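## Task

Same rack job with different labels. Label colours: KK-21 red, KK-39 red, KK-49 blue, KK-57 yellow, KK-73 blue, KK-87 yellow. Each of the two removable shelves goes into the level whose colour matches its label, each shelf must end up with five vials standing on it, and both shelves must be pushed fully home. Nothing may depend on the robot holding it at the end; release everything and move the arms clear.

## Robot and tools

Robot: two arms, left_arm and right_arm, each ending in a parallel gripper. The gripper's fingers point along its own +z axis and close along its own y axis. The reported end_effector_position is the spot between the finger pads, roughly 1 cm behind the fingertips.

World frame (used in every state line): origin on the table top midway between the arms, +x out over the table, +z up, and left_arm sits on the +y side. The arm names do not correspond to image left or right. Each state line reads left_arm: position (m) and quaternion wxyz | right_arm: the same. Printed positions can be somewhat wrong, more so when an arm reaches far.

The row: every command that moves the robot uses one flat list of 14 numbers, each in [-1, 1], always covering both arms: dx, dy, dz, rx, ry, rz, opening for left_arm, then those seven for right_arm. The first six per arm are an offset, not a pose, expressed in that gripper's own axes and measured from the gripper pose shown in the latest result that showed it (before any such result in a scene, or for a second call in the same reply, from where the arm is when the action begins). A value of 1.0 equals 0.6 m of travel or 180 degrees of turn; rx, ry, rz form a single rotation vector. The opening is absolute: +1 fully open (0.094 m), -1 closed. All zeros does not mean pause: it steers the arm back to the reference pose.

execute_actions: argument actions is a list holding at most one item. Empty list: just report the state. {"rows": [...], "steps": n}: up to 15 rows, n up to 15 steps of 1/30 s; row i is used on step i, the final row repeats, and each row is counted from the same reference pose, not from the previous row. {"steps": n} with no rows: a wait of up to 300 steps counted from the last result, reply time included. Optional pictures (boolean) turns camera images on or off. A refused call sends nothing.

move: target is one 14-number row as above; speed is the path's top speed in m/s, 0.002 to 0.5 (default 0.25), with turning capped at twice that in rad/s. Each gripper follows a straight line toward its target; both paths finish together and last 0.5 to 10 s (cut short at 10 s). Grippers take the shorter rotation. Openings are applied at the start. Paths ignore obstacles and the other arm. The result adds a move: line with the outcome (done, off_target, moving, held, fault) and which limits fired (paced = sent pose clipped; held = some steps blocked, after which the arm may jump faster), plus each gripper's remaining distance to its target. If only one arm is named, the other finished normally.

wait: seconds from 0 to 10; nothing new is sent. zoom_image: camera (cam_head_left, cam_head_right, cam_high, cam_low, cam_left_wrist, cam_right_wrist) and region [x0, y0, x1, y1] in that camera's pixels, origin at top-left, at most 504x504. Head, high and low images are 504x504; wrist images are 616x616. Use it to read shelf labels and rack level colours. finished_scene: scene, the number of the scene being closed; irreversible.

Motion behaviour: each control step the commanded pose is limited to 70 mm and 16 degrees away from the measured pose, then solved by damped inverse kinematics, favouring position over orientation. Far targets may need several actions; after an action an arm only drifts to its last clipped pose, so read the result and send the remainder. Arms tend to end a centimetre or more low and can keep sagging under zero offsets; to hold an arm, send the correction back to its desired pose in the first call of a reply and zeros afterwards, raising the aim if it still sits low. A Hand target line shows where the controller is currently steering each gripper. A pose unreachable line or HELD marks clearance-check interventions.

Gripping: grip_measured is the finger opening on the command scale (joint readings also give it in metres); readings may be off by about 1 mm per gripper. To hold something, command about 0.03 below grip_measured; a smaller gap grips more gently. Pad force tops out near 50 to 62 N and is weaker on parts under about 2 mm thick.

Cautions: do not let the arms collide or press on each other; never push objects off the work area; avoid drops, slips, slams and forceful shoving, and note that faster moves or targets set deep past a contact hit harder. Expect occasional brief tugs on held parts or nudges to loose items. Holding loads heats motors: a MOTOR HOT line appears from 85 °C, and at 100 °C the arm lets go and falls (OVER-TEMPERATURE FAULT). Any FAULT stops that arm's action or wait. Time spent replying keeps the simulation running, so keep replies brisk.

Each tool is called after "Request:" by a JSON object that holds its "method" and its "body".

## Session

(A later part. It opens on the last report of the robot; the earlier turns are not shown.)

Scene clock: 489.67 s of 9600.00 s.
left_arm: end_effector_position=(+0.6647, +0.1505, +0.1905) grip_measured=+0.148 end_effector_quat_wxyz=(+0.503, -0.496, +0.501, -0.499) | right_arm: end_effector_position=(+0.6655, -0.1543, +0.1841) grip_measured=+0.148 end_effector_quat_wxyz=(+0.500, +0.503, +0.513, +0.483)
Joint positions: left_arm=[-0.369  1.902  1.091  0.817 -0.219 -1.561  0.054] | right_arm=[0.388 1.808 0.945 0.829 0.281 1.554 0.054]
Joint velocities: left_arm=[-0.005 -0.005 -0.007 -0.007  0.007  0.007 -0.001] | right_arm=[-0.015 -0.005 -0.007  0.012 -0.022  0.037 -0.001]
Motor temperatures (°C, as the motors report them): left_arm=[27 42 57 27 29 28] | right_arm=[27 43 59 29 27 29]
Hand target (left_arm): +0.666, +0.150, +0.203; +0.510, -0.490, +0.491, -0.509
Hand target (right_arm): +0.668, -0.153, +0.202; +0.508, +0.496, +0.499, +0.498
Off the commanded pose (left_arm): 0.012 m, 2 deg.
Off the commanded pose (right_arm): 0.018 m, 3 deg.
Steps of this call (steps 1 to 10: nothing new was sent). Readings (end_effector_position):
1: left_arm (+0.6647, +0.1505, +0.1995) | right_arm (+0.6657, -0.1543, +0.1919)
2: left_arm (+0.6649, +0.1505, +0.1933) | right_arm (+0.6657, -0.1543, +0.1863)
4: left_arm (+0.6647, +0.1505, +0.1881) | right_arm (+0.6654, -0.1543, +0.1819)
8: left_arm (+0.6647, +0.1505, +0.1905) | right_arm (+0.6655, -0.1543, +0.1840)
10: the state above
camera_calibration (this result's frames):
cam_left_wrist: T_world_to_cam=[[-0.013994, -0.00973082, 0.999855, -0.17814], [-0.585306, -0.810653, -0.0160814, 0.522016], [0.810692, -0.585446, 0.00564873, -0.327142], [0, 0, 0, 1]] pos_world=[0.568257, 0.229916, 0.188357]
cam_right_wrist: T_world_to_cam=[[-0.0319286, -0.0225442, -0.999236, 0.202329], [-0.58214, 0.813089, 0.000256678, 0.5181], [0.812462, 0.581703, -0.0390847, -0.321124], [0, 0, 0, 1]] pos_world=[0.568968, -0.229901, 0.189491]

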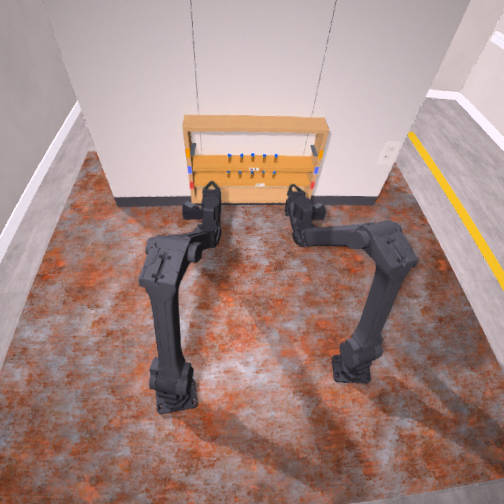

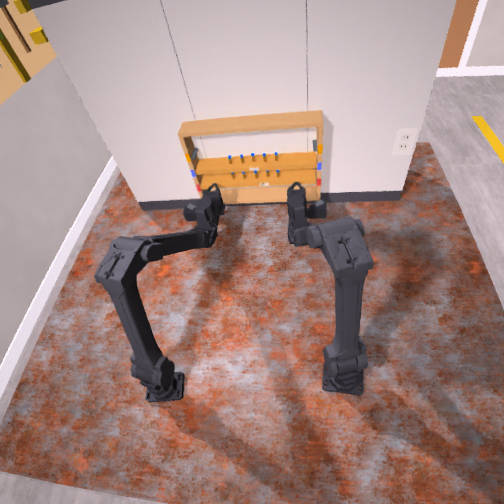

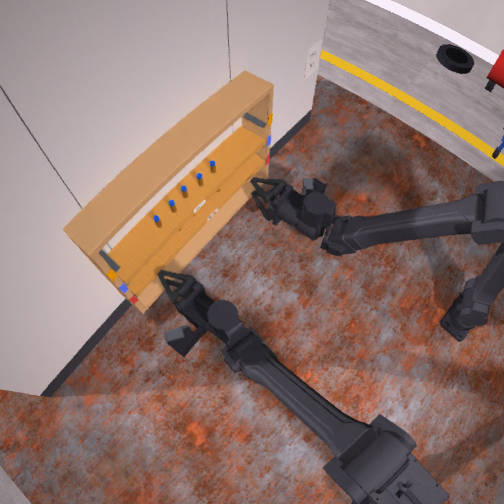

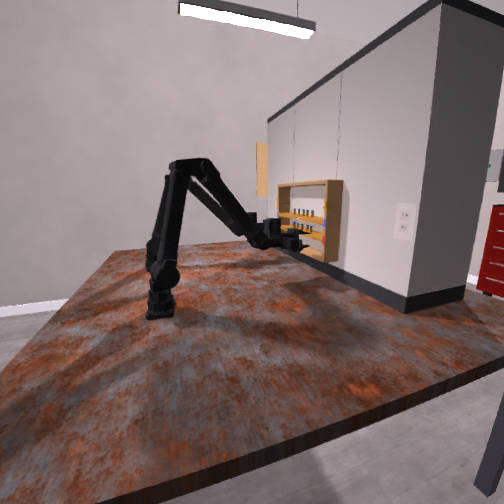

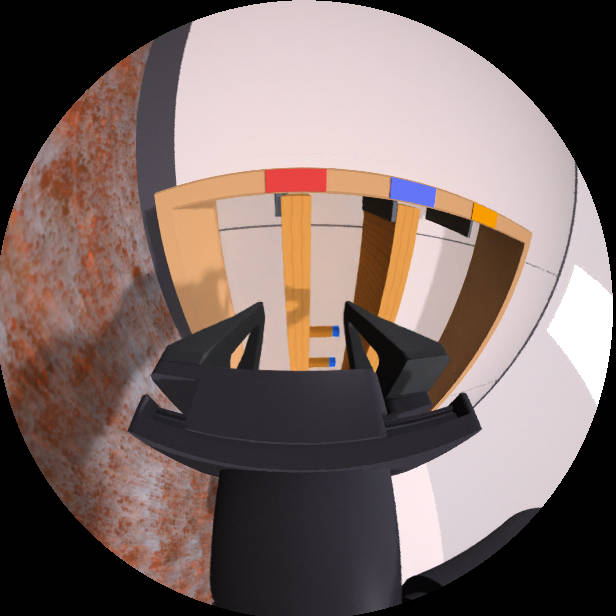

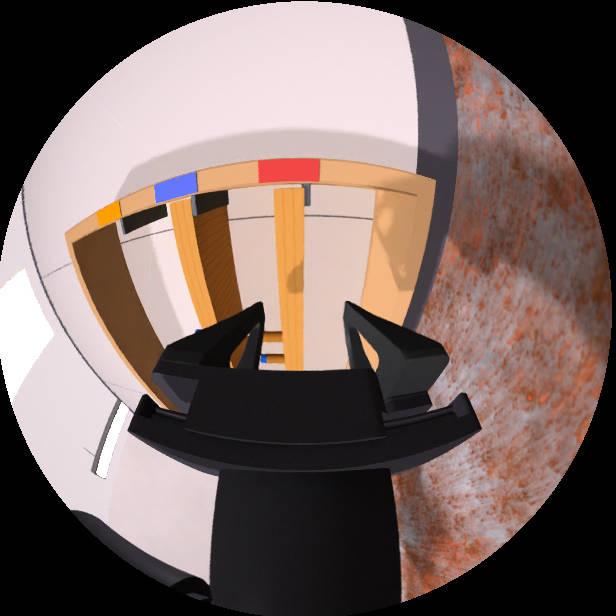

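Request:
{"method": "execute_actions", "body": {"actions": [{"rows": [[-0.0025,-0.0134,0.0083,0.0074,-0.0013,-0.0016,0.15,-0.0005,0.0267,0.0122,-0.0119,-0.0011,0.0037,0.15],[-0.006,-0.0066,0.0151,0.0041,-0.0022,-0.0009,0.15,-0.003,0.0233,0.0203,-0.0097,-0.0021,0.0029,0.15],[-0.0093,0.0,0.0217,0.001,-0.0032,-0.0003,0.15,-0.005,0.02,0.0283,-0.0076,-0.0028,0.0021,0.15],[-0.0093,0.0007,0.024,0.0009,-0.0032,-0.0004,0.15,-0.005,0.0216,0.0305,-0.0085,-0.0028,0.0023,0.15],[-0.0092,0.0018,0.0285,0.0007,-0.0033,-0.0006,0.15,-0.0048,0.0239,0.0349,-0.0099,-0.0028,0.0027,0.15],[-0.0092,0.0029,0.0353,0.0005,-0.0033,-0.0007,0.15,-0.0041,0.0266,0.0415,-0.0115,-0.0027,0.003,0.15],[-0.0091,0.0042,0.0436,0.0002,-0.0034,-0.0009,0.15,-0.0029,0.0294,0.0496,-0.0131,-0.0026,0.0034,0.15],[-0.009,0.0053,0.0527,0.0,-0.0034,-0.0011,0.15,-0.0019,0.0319,0.0584,-0.0146,-0.0024,0.0038,0.15],[-0.0089,0.0062,0.0625,-0.0002,-0.0035,-0.0012,0.15,-0.0011,0.034,0.0679,-0.0158,-0.0023,0.0041,0.15],[-0.0088,0.0068,0.0723,-0.0003,-0.0035,-0.0013,0.15,-0.0006,0.0352,0.0774,-0.0165,-0.0022,0.0042,0.15],[-0.0087,0.007,0.0813,-0.0003,-0.0035,-0.0013,0.15,-0.0004,0.0357,0.0862,-0.0168,-0.0022,0.0043,0.15],[-0.0086,0.007,0.0889,-0.0003,-0.0035,-0.0013,0.15,-0.0004,0.0357,0.0935,-0.0168,-0.0022,0.0043,0.15],[-0.0085,0.007,0.0942,-0.0003,-0.0035,-0.0013,0.15,-0.0004,0.0357,0.0987,-0.0168,-0.0022,0.0043,0.15],[-0.0085,0.007,0.0972,-0.0003,-0.0035,-0.0013,0.15,-0.0004,0.0357,0.1016,-0.0168,-0.0022,0.0043,0.15]], "steps": 15}], "pictures": false}}

Request:
{"method": "execute_actions", "body": {"actions": [{"steps": 10}]}}

Request:
{"method": "zoom_image", "body": {"camera": "cam_left_wrist", "region": [230, 150, 380, 380]}}

Request:
{"method": "zoom_image", "body": {"camera": "cam_right_wrist", "region": [230, 130, 380, 380]}}

Scene clock: 536.67 s of 9600.00 s.
left_arm: end_effector_position=(+0.7051, +0.1506, +0.1853) grip_measured=+0.148 end_effector_quat_wxyz=(+0.503, -0.497, +0.502, -0.498) | right_arm: end_effector_position=(+0.7040, -0.1491, +0.1924) grip_measured=+0.148 end_effector_quat_wxyz=(+0.504, +0.496, +0.505, +0.495)
Joint positions: left_arm=[-0.354  1.986  1.219  0.769 -0.205 -1.561  0.054] | right_arm=[0.376 1.877 1.064 0.811 0.262 1.554 0.054]
Joint velocities: left_arm=[ 0.063  0.21   0.295 -0.129  0.022  0.022 -0.001] | right_arm=[-0.073  0.22   0.349 -0.081  0.037 -0.037 -0.001]
Motor temperatures (°C, as the motors report them): left_arm=[27 42 54 27 29 28] | right_arm=[27 43 55 29 27 29]
Hand target (left_arm): +0.721, +0.157, +0.187; +0.505, -0.500, +0.498, -0.498
Hand target (right_arm): +0.724, -0.156, +0.205; +0.512, +0.495, +0.495, +0.498
Off the commanded pose (left_arm): 0.019 m, 1 deg.
Off the commanded pose (right_arm): 0.026 m, 2 deg.
Steps of this call (steps 1 to 90: nothing new was sent; then 43.50 s passed at rest; steps 91 to 105: all 15 steps of this action). Readings (end_effector_position):
91: left_arm (+0.6647, +0.1505, +0.1905) | right_arm (+0.6655, -0.1543, +0.1842)
92: left_arm (+0.6647, +0.1505, +0.1905) | right_arm (+0.6655, -0.1543, +0.1842)
94: left_arm (+0.6647, +0.1505, +0.1902) | right_arm (+0.6655, -0.1542, +0.1842)
98: left_arm (+0.6705, +0.1502, +0.1892) | right_arm (+0.6698, -0.1527, +0.1851)
105: the state above

Scene clock: 537.00 s of 9600.00 s.
left_arm: end_effector_position=(+0.7093, +0.1535, +0.1816) grip_measured=+0.148 end_effector_quat_wxyz=(+0.503, -0.499, +0.503, -0.495) | right_arm: end_effector_position=(+0.7093, -0.1520, +0.1910) grip_measured=+0.148 end_effector_quat_wxyz=(+0.504, +0.498, +0.505, +0.493)
Joint positions: left_arm=[-0.349  1.996  1.231  0.76  -0.205 -1.561  0.054] | right_arm=[0.37  1.888 1.078 0.804 0.261 1.554 0.054]
Joint velocities: left_arm=[ 0.005 -0.005 -0.002  0.007  0.051 -0.022 -0.   ] | right_arm=[-0.005  0.005 -0.002  0.002 -0.037 -0.022  0.   ]
Motor temperatures (°C, as the motors report them): left_arm=[27 42 54 27 29 28] | right_arm=[27 43 55 29 27 29]
Hand target (left_arm): +0.721, +0.157, +0.187; +0.505, -0.500, +0.498, -0.497
Hand target (right_arm): +0.724, -0.156, +0.205; +0.512, +0.495, +0.495, +0.498
Off the commanded pose (left_arm): 0.015 m, 1 deg.
Off the commanded pose (right_arm): 0.022 m, 2 deg.
Steps of this call (steps 1 to 10: nothing new was sent). Readings (end_effector_position):
1: left_arm (+0.7077, +0.1511, +0.1842) | right_arm (+0.7070, -0.1496, +0.1923)
2: left_arm (+0.7089, +0.1521, +0.1833) | right_arm (+0.7087, -0.1503, +0.1924)
4: left_arm (+0.7093, +0.1532, +0.1821) | right_arm (+0.7092, -0.1515, +0.1913)
8: left_arm (+0.7093, +0.1535, +0.1816) | right_arm (+0.7093, -0.1520, +0.1910)
10: the state above
camera_calibration (this result's frames):
cam_left_wrist: T_world_to_cam=[[-0.00423504, -0.0118602, 0.999921, -0.175174], [-0.580795, -0.81396, -0.0121144, 0.547003], [0.814039, -0.5808, -0.0034412, -0.363002], [0, 0, 0, 1]] pos_world=[0.612452, 0.232329, 0.180538]
cam_right_wrist: T_world_to_cam=[[-0.00477135, -0.0148008, -0.999879, 0.192756], [-0.583256, 0.812236, -0.0092399, 0.544236], [0.812274, 0.583142, -0.0125081, -0.362507], [0, 0, 0, 1]] pos_world=[0.612804, -0.227802, 0.193227]

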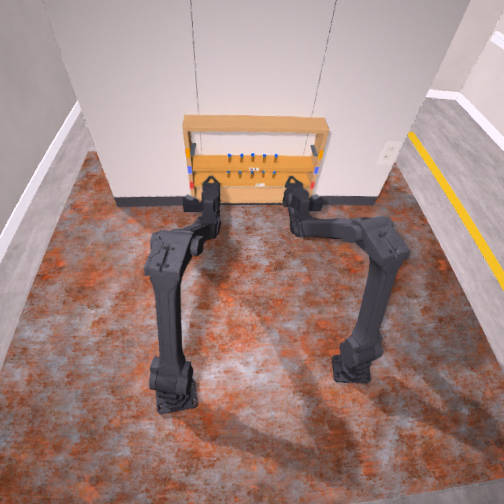

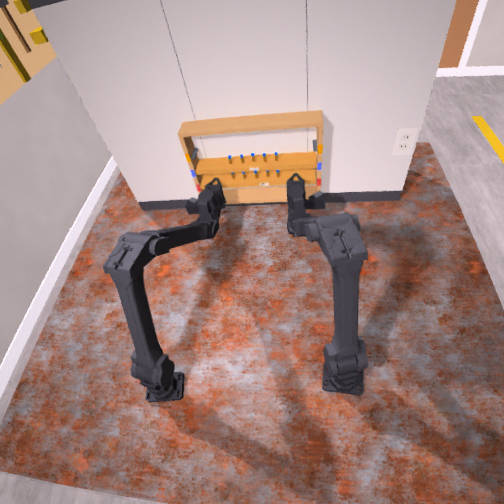

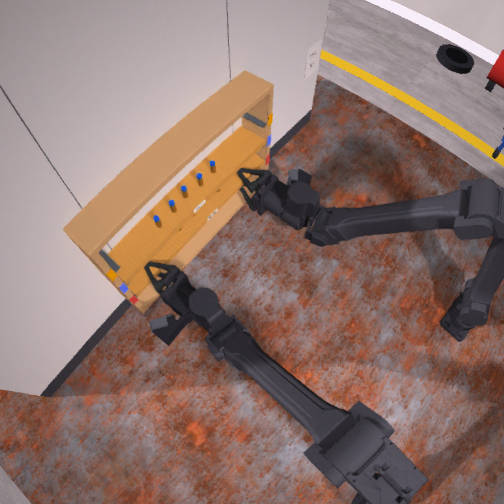

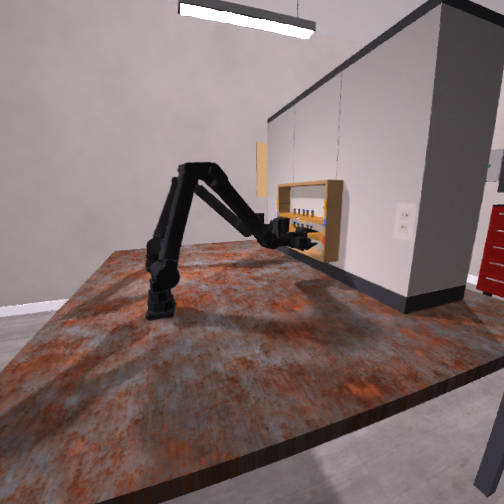

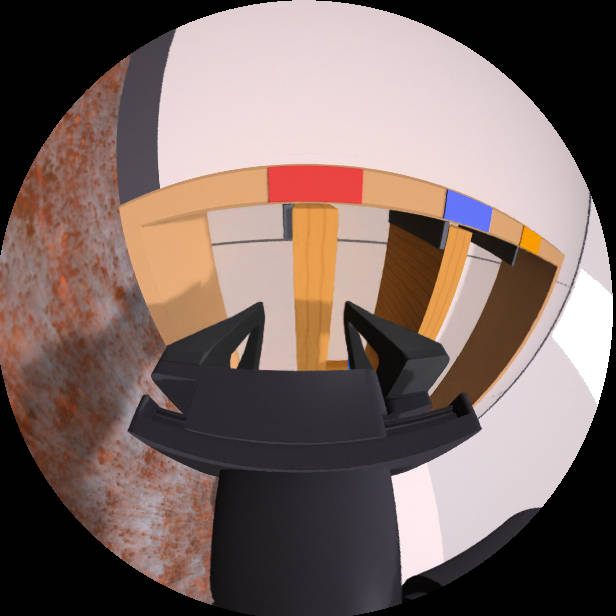

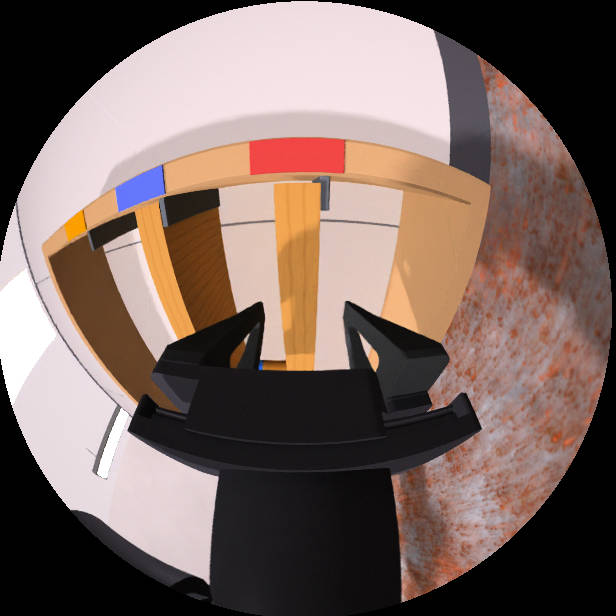

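Region (230, 150, 380, 380) of cam_left_wrist's 616x616 image, scaled by 2.191, with more detail than that image has; it fills the left 329 columns of this view, and the rest is white.

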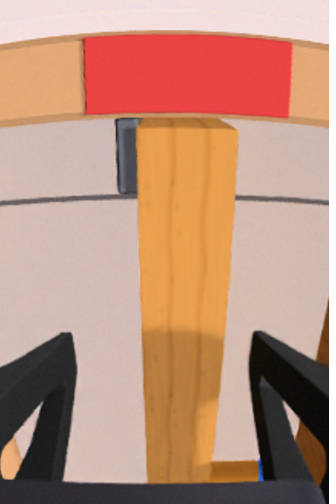

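Region (230, 130, 380, 380) of cam_right_wrist's 616x616 image, scaled by 2.016, with more detail than that image has; it fills the left 302 columns of this view, and the rest is white.

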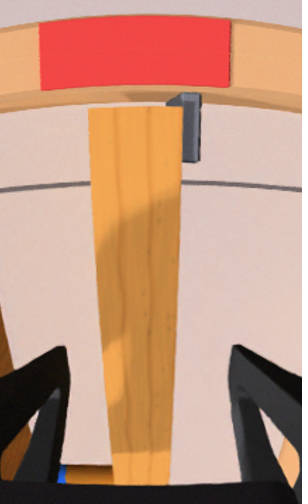

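Request:
{"method": "execute_actions", "body": {"actions": [{"rows": [[-0.0035,-0.0085,0.0237,0.0025,-0.0019,-0.0022,0.15,-0.0042,0.0209,0.0306,-0.0083,-0.0032,0.0014,0.15],[-0.0035,-0.0088,0.025,0.0026,-0.0018,-0.0023,0.13,-0.0043,0.0212,0.0319,-0.0083,-0.0032,0.0015,0.13],[-0.0035,-0.0092,0.0268,0.0027,-0.0018,-0.0023,0.1,-0.0043,0.0215,0.0335,-0.0084,-0.0032,0.0015,0.1],[-0.0034,-0.0097,0.0291,0.0028,-0.0017,-0.0024,0.07,-0.0044,0.0218,0.0355,-0.0084,-0.0032,0.0016,0.07],[-0.0034,-0.0103,0.0315,0.0029,-0.0016,-0.0025,0.03,-0.0045,0.0222,0.0378,-0.0084,-0.0032,0.0016,0.03],[-0.0034,-0.0108,0.034,0.003,-0.0016,-0.0026,-0.01,-0.0046,0.0227,0.0401,-0.0085,-0.0032,0.0017,-0.01],[-0.0034,-0.0114,0.0365,0.0031,-0.0015,-0.0027,-0.05,-0.0047,0.0231,0.0423,-0.0085,-0.0032,0.0018,-0.05],[-0.0034,-0.0119,0.0389,0.0032,-0.0014,-0.0028,-0.09,-0.0048,0.0235,0.0446,-0.0085,-0.0032,0.0018,-0.09],[-0.0033,-0.0124,0.0412,0.0033,-0.0013,-0.0029,-0.13,-0.0049,0.0238,0.0466,-0.0085,-0.0032,0.0019,-0.13],[-0.0033,-0.0128,0.043,0.0034,-0.0013,-0.0029,-0.17,-0.0049,0.0241,0.0483,-0.0086,-0.0032,0.0019,-0.17],[-0.0033,-0.0131,0.0443,0.0035,-0.0012,-0.003,-0.21,-0.005,0.0244,0.0495,-0.0086,-0.0032,0.002,-0.21],[-0.0033,-0.0133,0.0452,0.0035,-0.0012,-0.003,-0.25,-0.005,0.0245,0.0503,-0.0086,-0.0032,0.002,-0.25],[-0.0033,-0.0133,0.0452,0.0035,-0.0012,-0.003,-0.28,-0.005,0.0245,0.0503,-0.0086,-0.0032,0.002,-0.28],[-0.0033,-0.0133,0.0452,0.0035,-0.0012,-0.003,-0.3,-0.005,0.0245,0.0503,-0.0086,-0.0032,0.002,-0.3]], "steps": 15}], "pictures": false}}

Request:
{"method": "execute_actions", "body": {"actions": [{"steps": 6}]}}

Request:
{"method": "zoom_image", "body": {"camera": "cam_left_wrist", "region": [230, 150, 380, 380]}}

Request:
{"method": "zoom_image", "body": {"camera": "cam_right_wrist", "region": [230, 130, 380, 380]}}

Scene clock: 560.90 s of 9600.00 s.
left_arm: end_effector_position=(+0.7223, +0.1499, +0.1903) grip_measured=-0.295 end_effector_quat_wxyz=(+0.503, -0.496, +0.501, -0.499) | right_arm: end_effector_position=(+0.7199, -0.1496, +0.1912) grip_measured=-0.295 end_effector_quat_wxyz=(+0.504, +0.498, +0.506, +0.493)
Joint positions: left_arm=[-0.349  2.011  1.279  0.738 -0.2   -1.561  0.033] | right_arm=[0.369 1.907 1.113 0.786 0.258 1.554 0.033]
Joint velocities: left_arm=[ 0.005  0.015  0.017 -0.022 -0.007 -0.066 -0.006] | right_arm=[-0.005 -0.005  0.037 -0.017  0.051 -0.037 -0.007]
Motor temperatures (°C, as the motors report them): left_arm=[27 42 57 27 29 28] | right_arm=[27 43 58 29 27 29]
Hand target (left_arm): +0.736, +0.156, +0.189; +0.504, -0.500, +0.497, -0.499
Hand target (right_arm): +0.738, -0.156, +0.206; +0.512, +0.495, +0.494, +0.498
Off the commanded pose (left_arm): 0.015 m, 1 deg.
Off the commanded pose (right_arm): 0.025 m, 2 deg.
Steps of this call (steps 1 to 90: nothing new was sent; then 20.40 s passed at rest; steps 91 to 105: all 15 steps of this action). Readings (end_effector_position):
91: left_arm (+0.7093, +0.1535, +0.1815) | right_arm (+0.7093, -0.1520, +0.1910)
92: left_arm (+0.7094, +0.1534, +0.1813) | right_arm (+0.7094, -0.1520, +0.1908)
94: left_arm (+0.7102, +0.1533, +0.1819) | right_arm (+0.7096, -0.1520, +0.1905)
98: left_arm (+0.7149, +0.1519, +0.1856) | right_arm (+0.7130, -0.1510, +0.1896)
105: the state above

Scene clock: 561.10 s of 9600.00 s.
left_arm: end_effector_position=(+0.7225, +0.1499, +0.1890) grip_measured=-0.298 end_effector_quat_wxyz=(+0.503, -0.497, +0.502, -0.499) | right_arm: end_effector_position=(+0.7201, -0.1501, +0.1913) grip_measured=-0.297 end_effector_quat_wxyz=(+0.504, +0.498, +0.506, +0.492)
Joint positions: left_arm=[-0.349  2.012  1.279  0.736 -0.2   -1.561  0.033] | right_arm=[0.368 1.907 1.113 0.786 0.258 1.554 0.033]
Joint velocities: left_arm=[-0.024 -0.005  0.007 -0.017  0.007  0.037 -0.001] | right_arm=[-0.015 -0.005  0.007  0.017  0.022 -0.007  0.001]
Motor temperatures (°C, as the motors report them): left_arm=[27 42 57 27 29 28] | right_arm=[27 43 58 29 27 29]
Hand target (left_arm): +0.736, +0.156, +0.190; +0.504, -0.500, +0.497, -0.499
Hand target (right_arm): +0.738, -0.156, +0.206; +0.512, +0.495, +0.494, +0.498
Off the commanded pose (left_arm): 0.015 m, 1 deg.
Off the commanded pose (right_arm): 0.025 m, 2 deg.
Steps of this call (steps 1 to 6: nothing new was sent). Readings (end_effector_position):
1: left_arm (+0.7224, +0.1499, +0.1901) | right_arm (+0.7200, -0.1498, +0.1913)
2: left_arm (+0.7224, +0.1499, +0.1900) | right_arm (+0.7200, -0.1498, +0.1913)
4: left_arm (+0.7224, +0.1499, +0.1893) | right_arm (+0.7201, -0.1501, +0.1913)
6: the state above
camera_calibration (this result's frames):
cam_left_wrist: T_world_to_cam=[[-0.012143, -0.0102175, 0.999874, -0.177054], [-0.585026, -0.810869, -0.0153909, 0.555006], [0.810924, -0.585139, 0.00386888, -0.374218], [0, 0, 0, 1]] pos_world=[0.626005, 0.229258, 0.187021]
cam_right_wrist: T_world_to_cam=[[-0.00659983, -0.0152676, -0.999862, 0.194333], [-0.584511, 0.811341, -0.00853072, 0.549525], [0.811359, 0.584374, -0.0142788, -0.371194], [0, 0, 0, 1]] pos_world=[0.623657, -0.225969, 0.193694]

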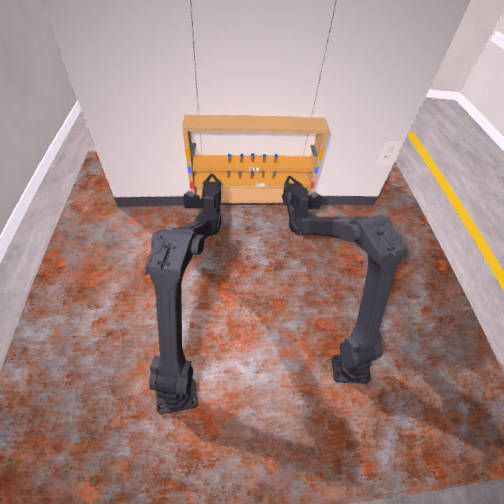

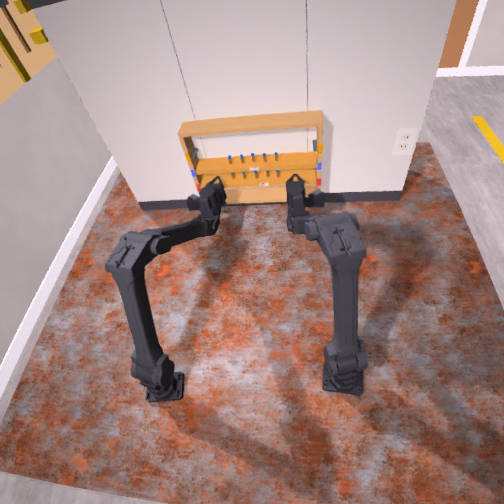

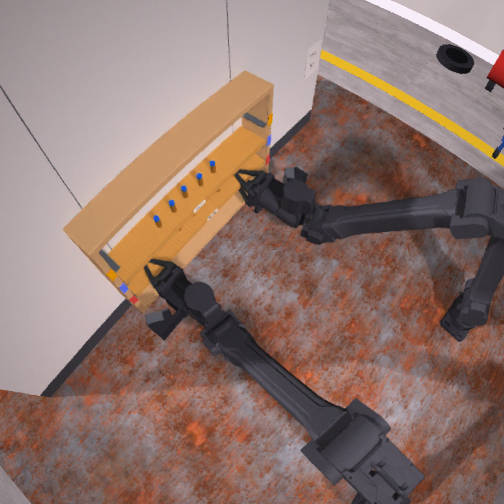

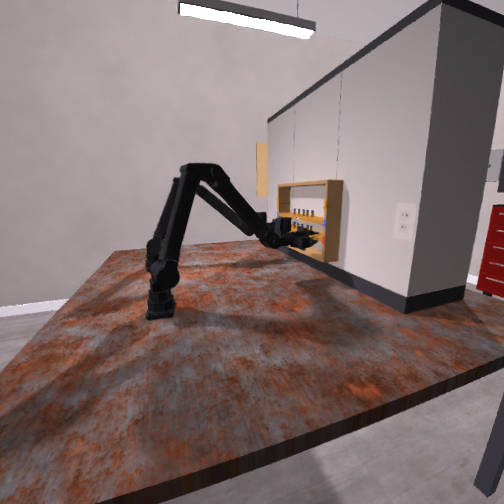

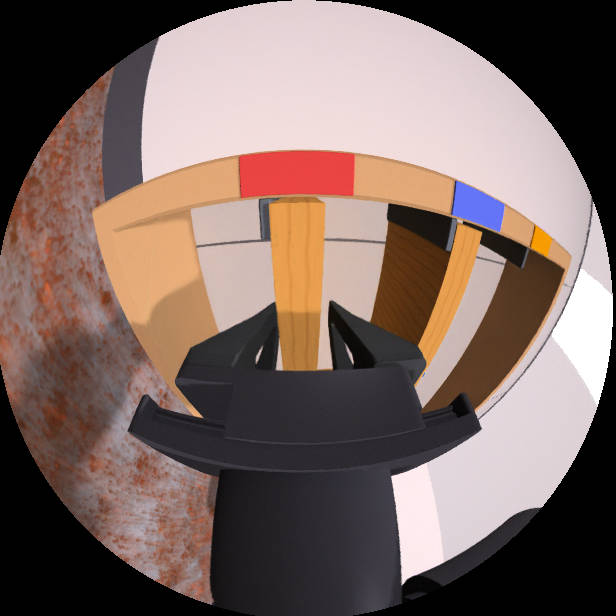

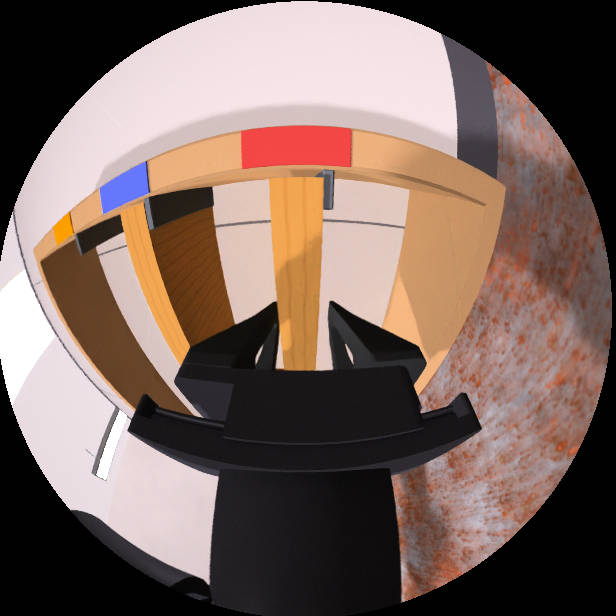

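Region (230, 150, 380, 380) of cam_left_wrist's 616x616 image, scaled by 2.191, with more detail than that image has; it fills the left 329 columns of this view, and the rest is white.

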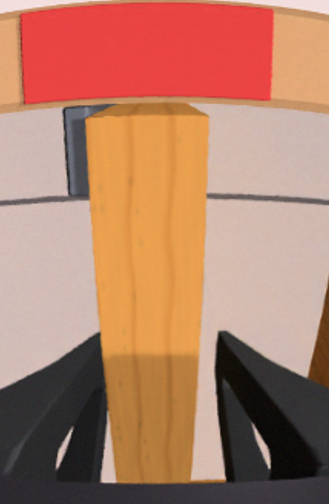

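Region (230, 130, 380, 380) of cam_right_wrist's 616x616 image, scaled by 2.016, with more detail than that image has; it fills the left 302 columns of this view, and the rest is white.

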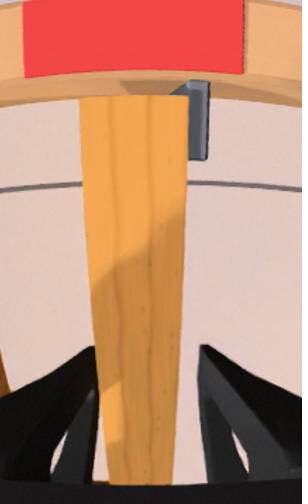

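Request:
{"method": "execute_actions", "body": {"actions": [{"rows": [[-0.0089,-0.0002,0.0232,0.0011,-0.0027,-0.002,-0.32,-0.0078,0.0252,0.0326,-0.0097,-0.0031,0.0027,-0.32],[-0.0085,0.0005,0.0232,0.001,-0.0026,-0.0019,-0.35,-0.0074,0.0266,0.0328,-0.0102,-0.003,0.0029,-0.35],[-0.0081,0.0011,0.0232,0.0008,-0.0025,-0.0019,-0.38,-0.007,0.0281,0.0331,-0.0107,-0.0029,0.003,-0.38],[-0.0078,0.0017,0.0232,0.0006,-0.0024,-0.0019,-0.41,-0.0066,0.0296,0.0333,-0.0111,-0.0029,0.0031,-0.41],[-0.0074,0.0024,0.0232,0.0005,-0.0023,-0.0018,-0.44,-0.0062,0.031,0.0336,-0.0116,-0.0028,0.0033,-0.44],[-0.007,0.003,0.0232,0.0003,-0.0022,-0.0018,-0.47,-0.0058,0.0325,0.0338,-0.0121,-0.0027,0.0034,-0.47],[-0.007,0.003,0.0232,0.0003,-0.0022,-0.0018,-0.5,-0.0058,0.0325,0.0338,-0.0121,-0.0027,0.0034,-0.5],[-0.007,0.003,0.0232,0.0003,-0.0022,-0.0018,-0.525,-0.0058,0.0325,0.0338,-0.0121,-0.0027,0.0034,-0.525],[-0.007,0.003,0.0232,0.0003,-0.0022,-0.0018,-0.55,-0.0058,0.0325,0.0338,-0.0121,-0.0027,0.0034,-0.55],[-0.007,0.003,0.0232,0.0003,-0.0022,-0.0018,-0.572,-0.0058,0.0325,0.0338,-0.0121,-0.0027,0.0034,-0.572],[-0.007,0.003,0.0232,0.0003,-0.0022,-0.0018,-0.592,-0.0058,0.0325,0.0338,-0.0121,-0.0027,0.0034,-0.592],[-0.007,0.003,0.0232,0.0003,-0.0022,-0.0018,-0.61,-0.0058,0.0325,0.0338,-0.0121,-0.0027,0.0034,-0.61],[-0.007,0.003,0.0232,0.0003,-0.0022,-0.0018,-0.627,-0.0058,0.0325,0.0338,-0.0121,-0.0027,0.0034,-0.627],[-0.007,0.003,0.0232,0.0003,-0.0022,-0.0018,-0.644,-0.0058,0.0325,0.0338,-0.0121,-0.0027,0.0034,-0.644],[-0.007,0.003,0.0232,0.0003,-0.0022,-0.0018,-0.66,-0.0058,0.0325,0.0338,-0.0121,-0.0027,0.0034,-0.66]], "steps": 15}], "pictures": false}}

Request:
{"method": "execute_actions", "body": {"actions": [{"steps": 6}]}}

Request:
{"method": "zoom_image", "body": {"camera": "cam_left_wrist", "region": [240, 170, 370, 260]}}

Request:
{"method": "zoom_image", "body": {"camera": "cam_right_wrist", "region": [240, 145, 370, 235]}}

Scene clock: 578.90 s of 9600.00 s.
left_arm: end_effector_position=(+0.7228, +0.1498, +0.1861) grip_measured=-0.623 end_effector_quat_wxyz=(+0.502, -0.497, +0.503, -0.497) | right_arm: end_effector_position=(+0.7215, -0.1494, +0.1937) grip_measured=-0.623 end_effector_quat_wxyz=(+0.504, +0.497, +0.504, +0.494)
Joint positions: left_arm=[-0.349  2.016  1.28   0.736 -0.2   -1.561  0.018] | right_arm=[0.368 1.907 1.119 0.786 0.256 1.554 0.018]
Joint velocities: left_arm=[ 0.005 -0.005 -0.012  0.002 -0.022  0.081 -0.   ] | right_arm=[-0.015 -0.005 -0.007  0.017  0.037  0.007 -0.   ]
Motor temperatures (°C, as the motors report them): left_arm=[27 42 58 27 29 28] | right_arm=[27 43 60 29 27 29]
Hand target (left_arm): +0.735, +0.154, +0.187; +0.503, -0.500, +0.498, -0.499
Hand target (right_arm): +0.739, -0.154, +0.211; +0.513, +0.493, +0.491, +0.502
Off the commanded pose (left_arm): 0.014 m, 1 deg.
Off the commanded pose (right_arm): 0.026 m, 2 deg.
Steps of this call (steps 1 to 90: nothing new was sent; then 14.30 s passed at rest; steps 91 to 105: all 15 steps of this action). Readings (end_effector_position):
91: left_arm (+0.7225, +0.1499, +0.1887) | right_arm (+0.7201, -0.1500, +0.1913)
92: left_arm (+0.7225, +0.1499, +0.1887) | right_arm (+0.7201, -0.1499, +0.1913)
94: left_arm (+0.7225, +0.1499, +0.1884) | right_arm (+0.7201, -0.1498, +0.1913)
98: left_arm (+0.7226, +0.1499, +0.1872) | right_arm (+0.7203, -0.1498, +0.1917)
105: the state above

Scene clock: 579.10 s of 9600.00 s.
left_arm: end_effector_position=(+0.7228, +0.1498, +0.1861) grip_measured=-0.623 end_effector_quat_wxyz=(+0.502, -0.497, +0.503, -0.497) | right_arm: end_effector_position=(+0.7215, -0.1494, +0.1937) grip_measured=-0.623 end_effector_quat_wxyz=(+0.504, +0.497, +0.504, +0.494)
Joint positions: left_arm=[-0.349  2.016  1.28   0.736 -0.2   -1.561  0.018] | right_arm=[0.368 1.907 1.119 0.786 0.256 1.554 0.018]
Joint velocities: left_arm=[-0.005 -0.005  0.007 -0.002  0.022  0.051 -0.001] | right_arm=[-0.005 -0.015 -0.007 -0.012 -0.051 -0.022 -0.001]
Motor temperatures (°C, as the motors report them): left_arm=[27 42 58 27 29 28] | right_arm=[27 43 60 29 27 29]
Hand target (left_arm): +0.735, +0.154, +0.187; +0.503, -0.500, +0.498, -0.499
Hand target (right_arm): +0.739, -0.154, +0.211; +0.513, +0.493, +0.491, +0.502
Off the commanded pose (left_arm): 0.014 m, 1 deg.
Off the commanded pose (right_arm): 0.026 m, 2 deg.
Steps of this call (steps 1 to 6: nothing new was sent). Readings (end_effector_position):
1: left_arm (+0.7228, +0.1498, +0.1861) | right_arm (+0.7215, -0.1494, +0.1937)
2: left_arm (+0.7228, +0.1498, +0.1861) | right_arm (+0.7215, -0.1494, +0.1937)
4: left_arm (+0.7228, +0.1498, +0.1861) | right_arm (+0.7215, -0.1494, +0.1937)
6: the state above
camera_calibration (this result's frames):
cam_left_wrist: T_world_to_cam=[[-0.00803133, -0.0110534, 0.999907, -0.177059], [-0.585086, -0.810856, -0.013663, 0.554811], [0.810932, -0.585141, 0.0000450535, -0.373788], [0, 0, 0, 1]] pos_world=[0.626307, 0.229197, 0.18464]
cam_right_wrist: T_world_to_cam=[[-0.00177988, -0.0140207, -0.9999, 0.193519], [-0.585703, 0.81046, -0.0103218, 0.550945], [0.810524, 0.585626, -0.00965449, -0.372801], [0, 0, 0, 1]] pos_world=[0.625199, -0.225484, 0.195587]

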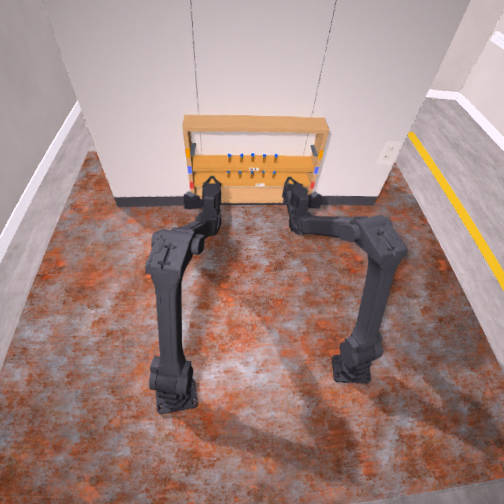

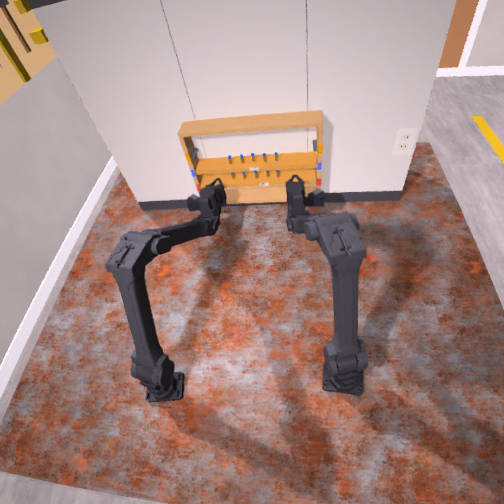

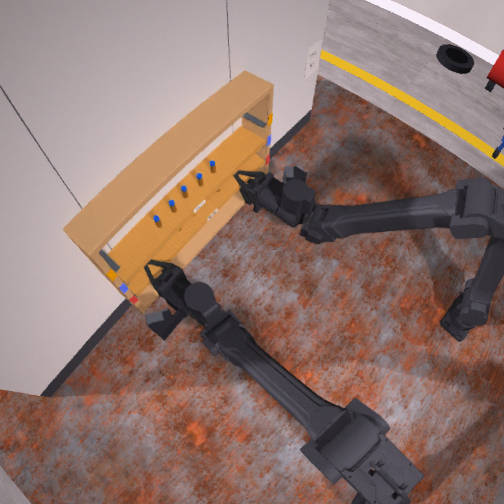

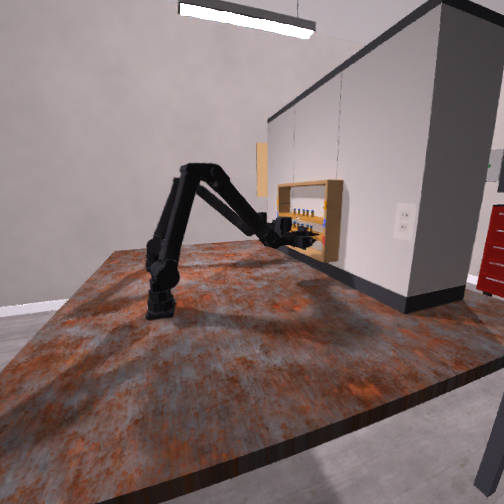

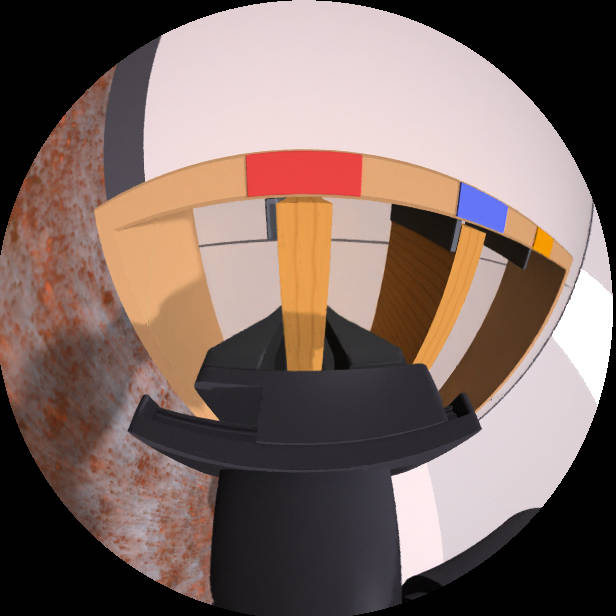

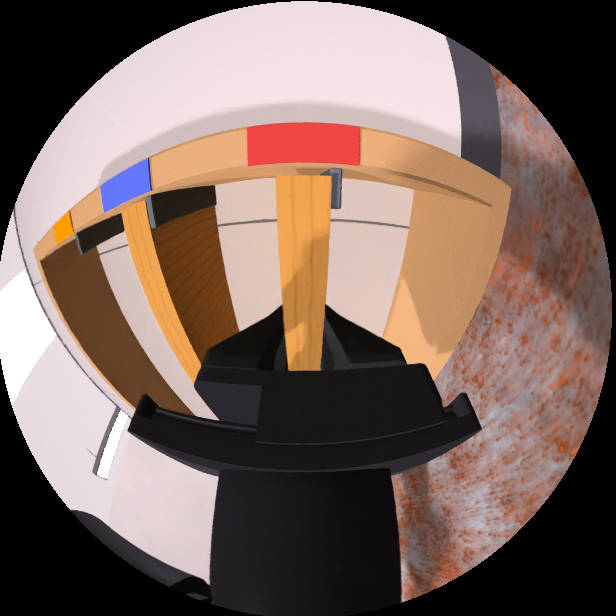

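Region (240, 170, 370, 260) of cam_left_wrist's 616x616 image, scaled by 3.877, with more detail than that image has; it fills the top 349 rows of this view, and the rest is white.

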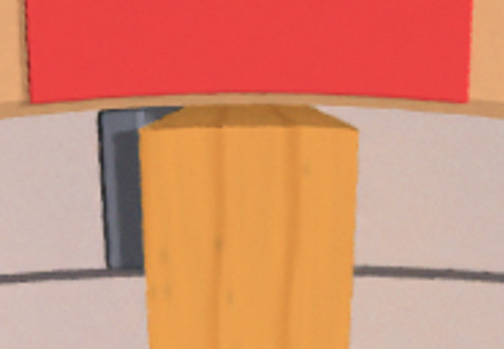

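Region (240, 145, 370, 235) of cam_right_wrist's 616x616 image, scaled by 3.877, with more detail than that image has; it fills the top 349 rows of this view, and the rest is white.

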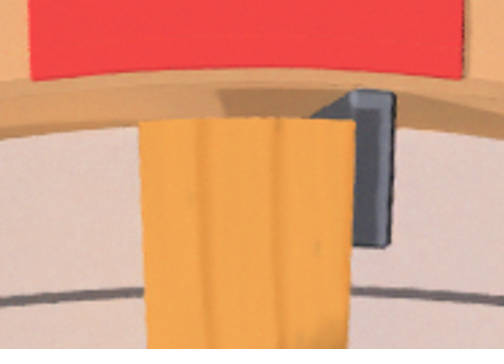

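Request:
{"method": "execute_actions", "body": {"actions": [{"rows": [[-0.0058,-0.0104,0.0199,0.0045,-0.0018,-0.0029,-0.66,-0.0058,0.0355,0.0277,-0.0128,-0.0026,0.0031,-0.66],[-0.0041,-0.0207,0.0166,0.008,-0.0014,-0.0035,-0.66,-0.0044,0.0439,0.0231,-0.0155,-0.0021,0.0038,-0.66],[-0.0025,-0.0309,0.0133,0.0116,-0.0009,-0.0041,-0.66,-0.0029,0.0522,0.0185,-0.0182,-0.0015,0.0045,-0.66],[-0.0008,-0.0412,0.01,0.0151,-0.0005,-0.0047,-0.66,-0.0015,0.0606,0.0139,-0.0209,-0.001,0.0052,-0.66],[0.0007,-0.0506,0.0069,0.0183,0.0,-0.0052,-0.66,-0.0002,0.0683,0.0097,-0.0234,-0.0005,0.0058,-0.66],[0.0021,-0.0592,0.0041,0.0212,0.0003,-0.0057,-0.66,0.001,0.0753,0.0059,-0.0256,-0.0001,0.0064,-0.66],[0.0032,-0.0661,0.0019,0.0236,0.0007,-0.0061,-0.66,0.002,0.0809,0.0029,-0.0275,0.0002,0.0069,-0.66],[0.0041,-0.0712,0.0003,0.0253,0.0009,-0.0064,-0.66,0.0027,0.085,0.0006,-0.0288,0.0005,0.0072,-0.66],[0.0048,-0.0755,-0.0011,0.0268,0.0011,-0.0066,-0.66,0.0033,0.0885,-0.0014,-0.0299,0.0007,0.0075,-0.66],[0.0053,-0.0789,-0.0022,0.028,0.0012,-0.0068,-0.66,0.0038,0.0913,-0.0029,-0.0308,0.0009,0.0077,-0.66],[0.0058,-0.0819,-0.0032,0.029,0.0014,-0.007,-0.66,0.0042,0.0938,-0.0042,-0.0316,0.001,0.0079,-0.66],[0.0062,-0.0845,-0.004,0.0299,0.0015,-0.0071,-0.66,0.0046,0.0959,-0.0054,-0.0323,0.0011,0.0081,-0.66],[0.0065,-0.0862,-0.0046,0.0305,0.0015,-0.0072,-0.66,0.0048,0.0973,-0.0061,-0.0328,0.0012,0.0082,-0.66],[0.0067,-0.0875,-0.005,0.0309,0.0016,-0.0073,-0.66,0.005,0.0983,-0.0067,-0.0331,0.0013,0.0083,-0.66]], "steps": 15}], "pictures": false}}

Request:
{"method": "execute_actions", "body": {"actions": [{"steps": 10}], "pictures": false}}

Scene clock: 607.03 s of 9600.00 s.
left_arm: end_effector_position=(+0.7225, +0.1499, +0.1893) grip_measured=-0.623 end_effector_quat_wxyz=(+0.503, -0.497, +0.502, -0.499) | right_arm: end_effector_position=(+0.7214, -0.1495, +0.1953) grip_measured=-0.623 end_effector_quat_wxyz=(+0.505, +0.497, +0.504, +0.495)
Joint positions: left_arm=[-0.349  2.012  1.28   0.736 -0.2   -1.561  0.018] | right_arm=[0.368 1.905 1.119 0.786 0.256 1.554 0.018]
Joint velocities: left_arm=[-0.005 -0.024  0.007 -0.002 -0.007 -0.007 -0.   ] | right_arm=[-0.005 -0.005 -0.007 -0.007  0.007  0.022 -0.   ]
Motor temperatures (°C, as the motors report them): left_arm=[27 43 58 27 29 28] | right_arm=[27 44 60 29 27 29]
Hand target (left_arm): +0.719, +0.146, +0.238; +0.519, -0.477, +0.474, -0.528
Hand target (right_arm): +0.717, -0.147, +0.251; +0.522, +0.476, +0.472, +0.527
Off the commanded pose (left_arm): 0.050 m, 5 deg.
Off the commanded pose (right_arm): 0.058 m, 6 deg.
Steps of this call (steps 1 to 90: nothing new was sent; then 24.43 s passed at rest; steps 91 to 105: all 15 steps of this action). Readings (end_effector_position):
91: left_arm (+0.7228, +0.1498, +0.1861) | right_arm (+0.7215, -0.1494, +0.1937)
92: left_arm (+0.7228, +0.1498, +0.1861) | right_arm (+0.7215, -0.1494, +0.1937)
94: left_arm (+0.7228, +0.1498, +0.1861) | right_arm (+0.7215, -0.1494, +0.1937)
98: left_arm (+0.7227, +0.1498, +0.1875) | right_arm (+0.7215, -0.1494, +0.1943)
105: the state above

Scene clock: 607.37 s of 9600.00 s.
left_arm: end_effector_position=(+0.7224, +0.1499, +0.1904) grip_measured=-0.623 end_effector_quat_wxyz=(+0.503, -0.496, +0.501, -0.499) | right_arm: end_effector_position=(+0.7213, -0.1495, +0.1964) grip_measured=-0.623 end_effector_quat_wxyz=(+0.505, +0.496, +0.503, +0.496)
Joint positions: left_arm=[-0.349  2.01   1.28   0.736 -0.2   -1.561  0.018] | right_arm=[0.368 1.903 1.119 0.786 0.256 1.554 0.018]
Joint velocities: left_arm=[-0.015  0.005 -0.012 -0.012  0.007 -0.037  0.001] | right_arm=[-0.015 -0.005 -0.022 -0.007 -0.051  0.066  0.   ]
Motor temperatures (°C, as the motors report them): left_arm=[27 43 58 27 29 28] | right_arm=[27 44 60 29 27 29]
Hand target (left_arm): +0.719, +0.146, +0.238; +0.519, -0.477, +0.474, -0.528
Hand target (right_arm): +0.717, -0.147, +0.251; +0.522, +0.476, +0.472, +0.527
Off the commanded pose (left_arm): 0.048 m, 5 deg.
Off the commanded pose (right_arm): 0.057 m, 6 deg.
Steps of this call (steps 1 to 10: nothing new was sent). Readings (end_effector_position):
1: left_arm (+0.7225, +0.1499, +0.1895) | right_arm (+0.7214, -0.1495, +0.1953)
2: left_arm (+0.7225, +0.1499, +0.1898) | right_arm (+0.7213, -0.1495, +0.1959)
4: left_arm (+0.7225, +0.1499, +0.1901) | right_arm (+0.7213, -0.1495, +0.1961)
8: left_arm (+0.7224, +0.1499, +0.1904) | right_arm (+0.7213, -0.1495, +0.1964)
10: the state above

Request:
{"method": "execute_actions", "body": {"actions": [{"rows": [[0.0075,-0.0827,-0.0055,0.0296,0.0017,-0.0068,-0.66,0.0056,0.0964,-0.0075,-0.0322,0.0011,0.0082,-0.66],[0.0082,-0.085,-0.0084,0.03,0.0019,-0.0069,-0.66,0.006,0.099,-0.0104,-0.0326,0.0013,0.0083,-0.66],[0.0089,-0.0869,-0.0132,0.0302,0.002,-0.007,-0.66,0.0064,0.1013,-0.0151,-0.0331,0.0014,0.0085,-0.66],[0.0096,-0.0877,-0.0191,0.0301,0.0021,-0.007,-0.66,0.0068,0.1028,-0.021,-0.0332,0.0015,0.0085,-0.66],[0.01,-0.0873,-0.0255,0.0296,0.0022,-0.0068,-0.66,0.007,0.1031,-0.0274,-0.0329,0.0016,0.0085,-0.66],[0.01,-0.0869,-0.0326,0.029,0.0022,-0.0067,-0.66,0.007,0.1035,-0.0345,-0.0326,0.0016,0.0084,-0.66],[0.01,-0.086,-0.0397,0.0284,0.0022,-0.0066,-0.66,0.007,0.1034,-0.0415,-0.0323,0.0016,0.0083,-0.66],[0.01,-0.0848,-0.0462,0.0277,0.0022,-0.0064,-0.66,0.007,0.103,-0.048,-0.0318,0.0016,0.0082,-0.66],[0.01,-0.0832,-0.0521,0.0269,0.0022,-0.0062,-0.66,0.007,0.1019,-0.0538,-0.0312,0.0016,0.0081,-0.66],[0.01,-0.0813,-0.0568,0.0261,0.0022,-0.0061,-0.66,0.007,0.1006,-0.0585,-0.0306,0.0016,0.0079,-0.66],[0.01,-0.0794,-0.0604,0.0254,0.0022,-0.0059,-0.66,0.007,0.0991,-0.0621,-0.0301,0.0016,0.0078,-0.66],[0.01,-0.0779,-0.0627,0.0248,0.0022,-0.0058,-0.66,0.007,0.0979,-0.0644,-0.0296,0.0016,0.0077,-0.66],[0.01,-0.0771,-0.0633,0.0246,0.0022,-0.0057,-0.66,0.007,0.0971,-0.065,-0.0294,0.0016,0.0076,-0.66],[0.01,-0.0767,-0.0633,0.0245,0.0022,-0.0057,-0.66,0.007,0.0967,-0.065,-0.0293,0.0016,0.0076,-0.66]], "steps": 15}], "pictures": false}}

Request:
{"method": "execute_actions", "body": {"actions": [{"steps": 10}], "pictures": false}}

Scene clock: 634.37 s of 9600.00 s.
left_arm: end_effector_position=(+0.6865, +0.1490, +0.1931) grip_measured=-0.623 end_effector_quat_wxyz=(+0.500, -0.498, +0.505, -0.496) | right_arm: end_effector_position=(+0.6852, -0.1513, +0.1994) grip_measured=-0.623 end_effector_quat_wxyz=(+0.503, +0.499, +0.507, +0.492)
Joint positions: left_arm=[-0.363  1.932  1.164  0.761 -0.212 -1.561  0.018] | right_arm=[0.383 1.824 1.01  0.803 0.272 1.555 0.018]
Joint velocities: left_arm=[-0.024 -0.083 -0.046  0.027 -0.095 -0.037  0.001] | right_arm=[-0.005 -0.083 -0.061  0.027  0.007 -0.037 -0.   ]
Motor temperatures (°C, as the motors report them): left_arm=[27 46 55 28 29 28] | right_arm=[27 47 56 29 27 29]
Hand target (left_arm): +0.684, +0.144, +0.235; +0.516, -0.479, +0.479, -0.524
Hand target (right_arm): +0.681, -0.146, +0.252; +0.520, +0.478, +0.475, +0.525
Off the commanded pose (left_arm): 0.044 m, 5 deg.
Off the commanded pose (right_arm): 0.055 m, 6 deg.
Steps of this call (steps 1 to 90: nothing new was sent; then 23.50 s passed at rest; steps 91 to 105: all 15 steps of this action). Readings (end_effector_position):
91: left_arm (+0.7223, +0.1499, +0.1902) | right_arm (+0.7213, -0.1495, +0.1964)
92: left_arm (+0.7220, +0.1500, +0.1902) | right_arm (+0.7210, -0.1496, +0.1963)
94: left_arm (+0.7195, +0.1499, +0.1898) | right_arm (+0.7188, -0.1499, +0.1958)
98: left_arm (+0.7068, +0.1496, +0.1889) | right_arm (+0.7062, -0.1504, +0.1955)
105: the state above

Scene clock: 634.70 s of 9600.00 s.
left_arm: end_effector_position=(+0.6860, +0.1491, +0.1953) grip_measured=-0.623 end_effector_quat_wxyz=(+0.501, -0.497, +0.504, -0.497) | right_arm: end_effector_position=(+0.6846, -0.1512, +0.2013) grip_measured=-0.623 end_effector_quat_wxyz=(+0.503, +0.498, +0.506, +0.493)
Joint positions: left_arm=[-0.363  1.929  1.163  0.764 -0.212 -1.561  0.018] | right_arm=[0.383 1.821 1.009 0.805 0.272 1.555 0.018]
Joint velocities: left_arm=[ 0.005  0.005 -0.002  0.002  0.007 -0.066 -0.   ] | right_arm=[-0.015 -0.005  0.007  0.012  0.007 -0.022  0.001]
Motor temperatures (°C, as the motors report them): left_arm=[27 46 55 28 29 28] | right_arm=[27 47 56 29 27 29]
Hand target (left_arm): +0.684, +0.144, +0.235; +0.516, -0.479, +0.479, -0.524
Hand target (right_arm): +0.681, -0.146, +0.252; +0.520, +0.478, +0.475, +0.525
Off the commanded pose (left_arm): 0.041 m, 5 deg.
Off the commanded pose (right_arm): 0.054 m, 6 deg.
Steps of this call (steps 1 to 10: nothing new was sent). Readings (end_effector_position):
1: left_arm (+0.6861, +0.1491, +0.1941) | right_arm (+0.6848, -0.1511, +0.2005)
2: left_arm (+0.6861, +0.1491, +0.1948) | right_arm (+0.6847, -0.1512, +0.2009)
4: left_arm (+0.6860, +0.1491, +0.1953) | right_arm (+0.6846, -0.1512, +0.2013)
8: left_arm (+0.6860, +0.1491, +0.1953) | right_arm (+0.6846, -0.1512, +0.2013)
10: the state above


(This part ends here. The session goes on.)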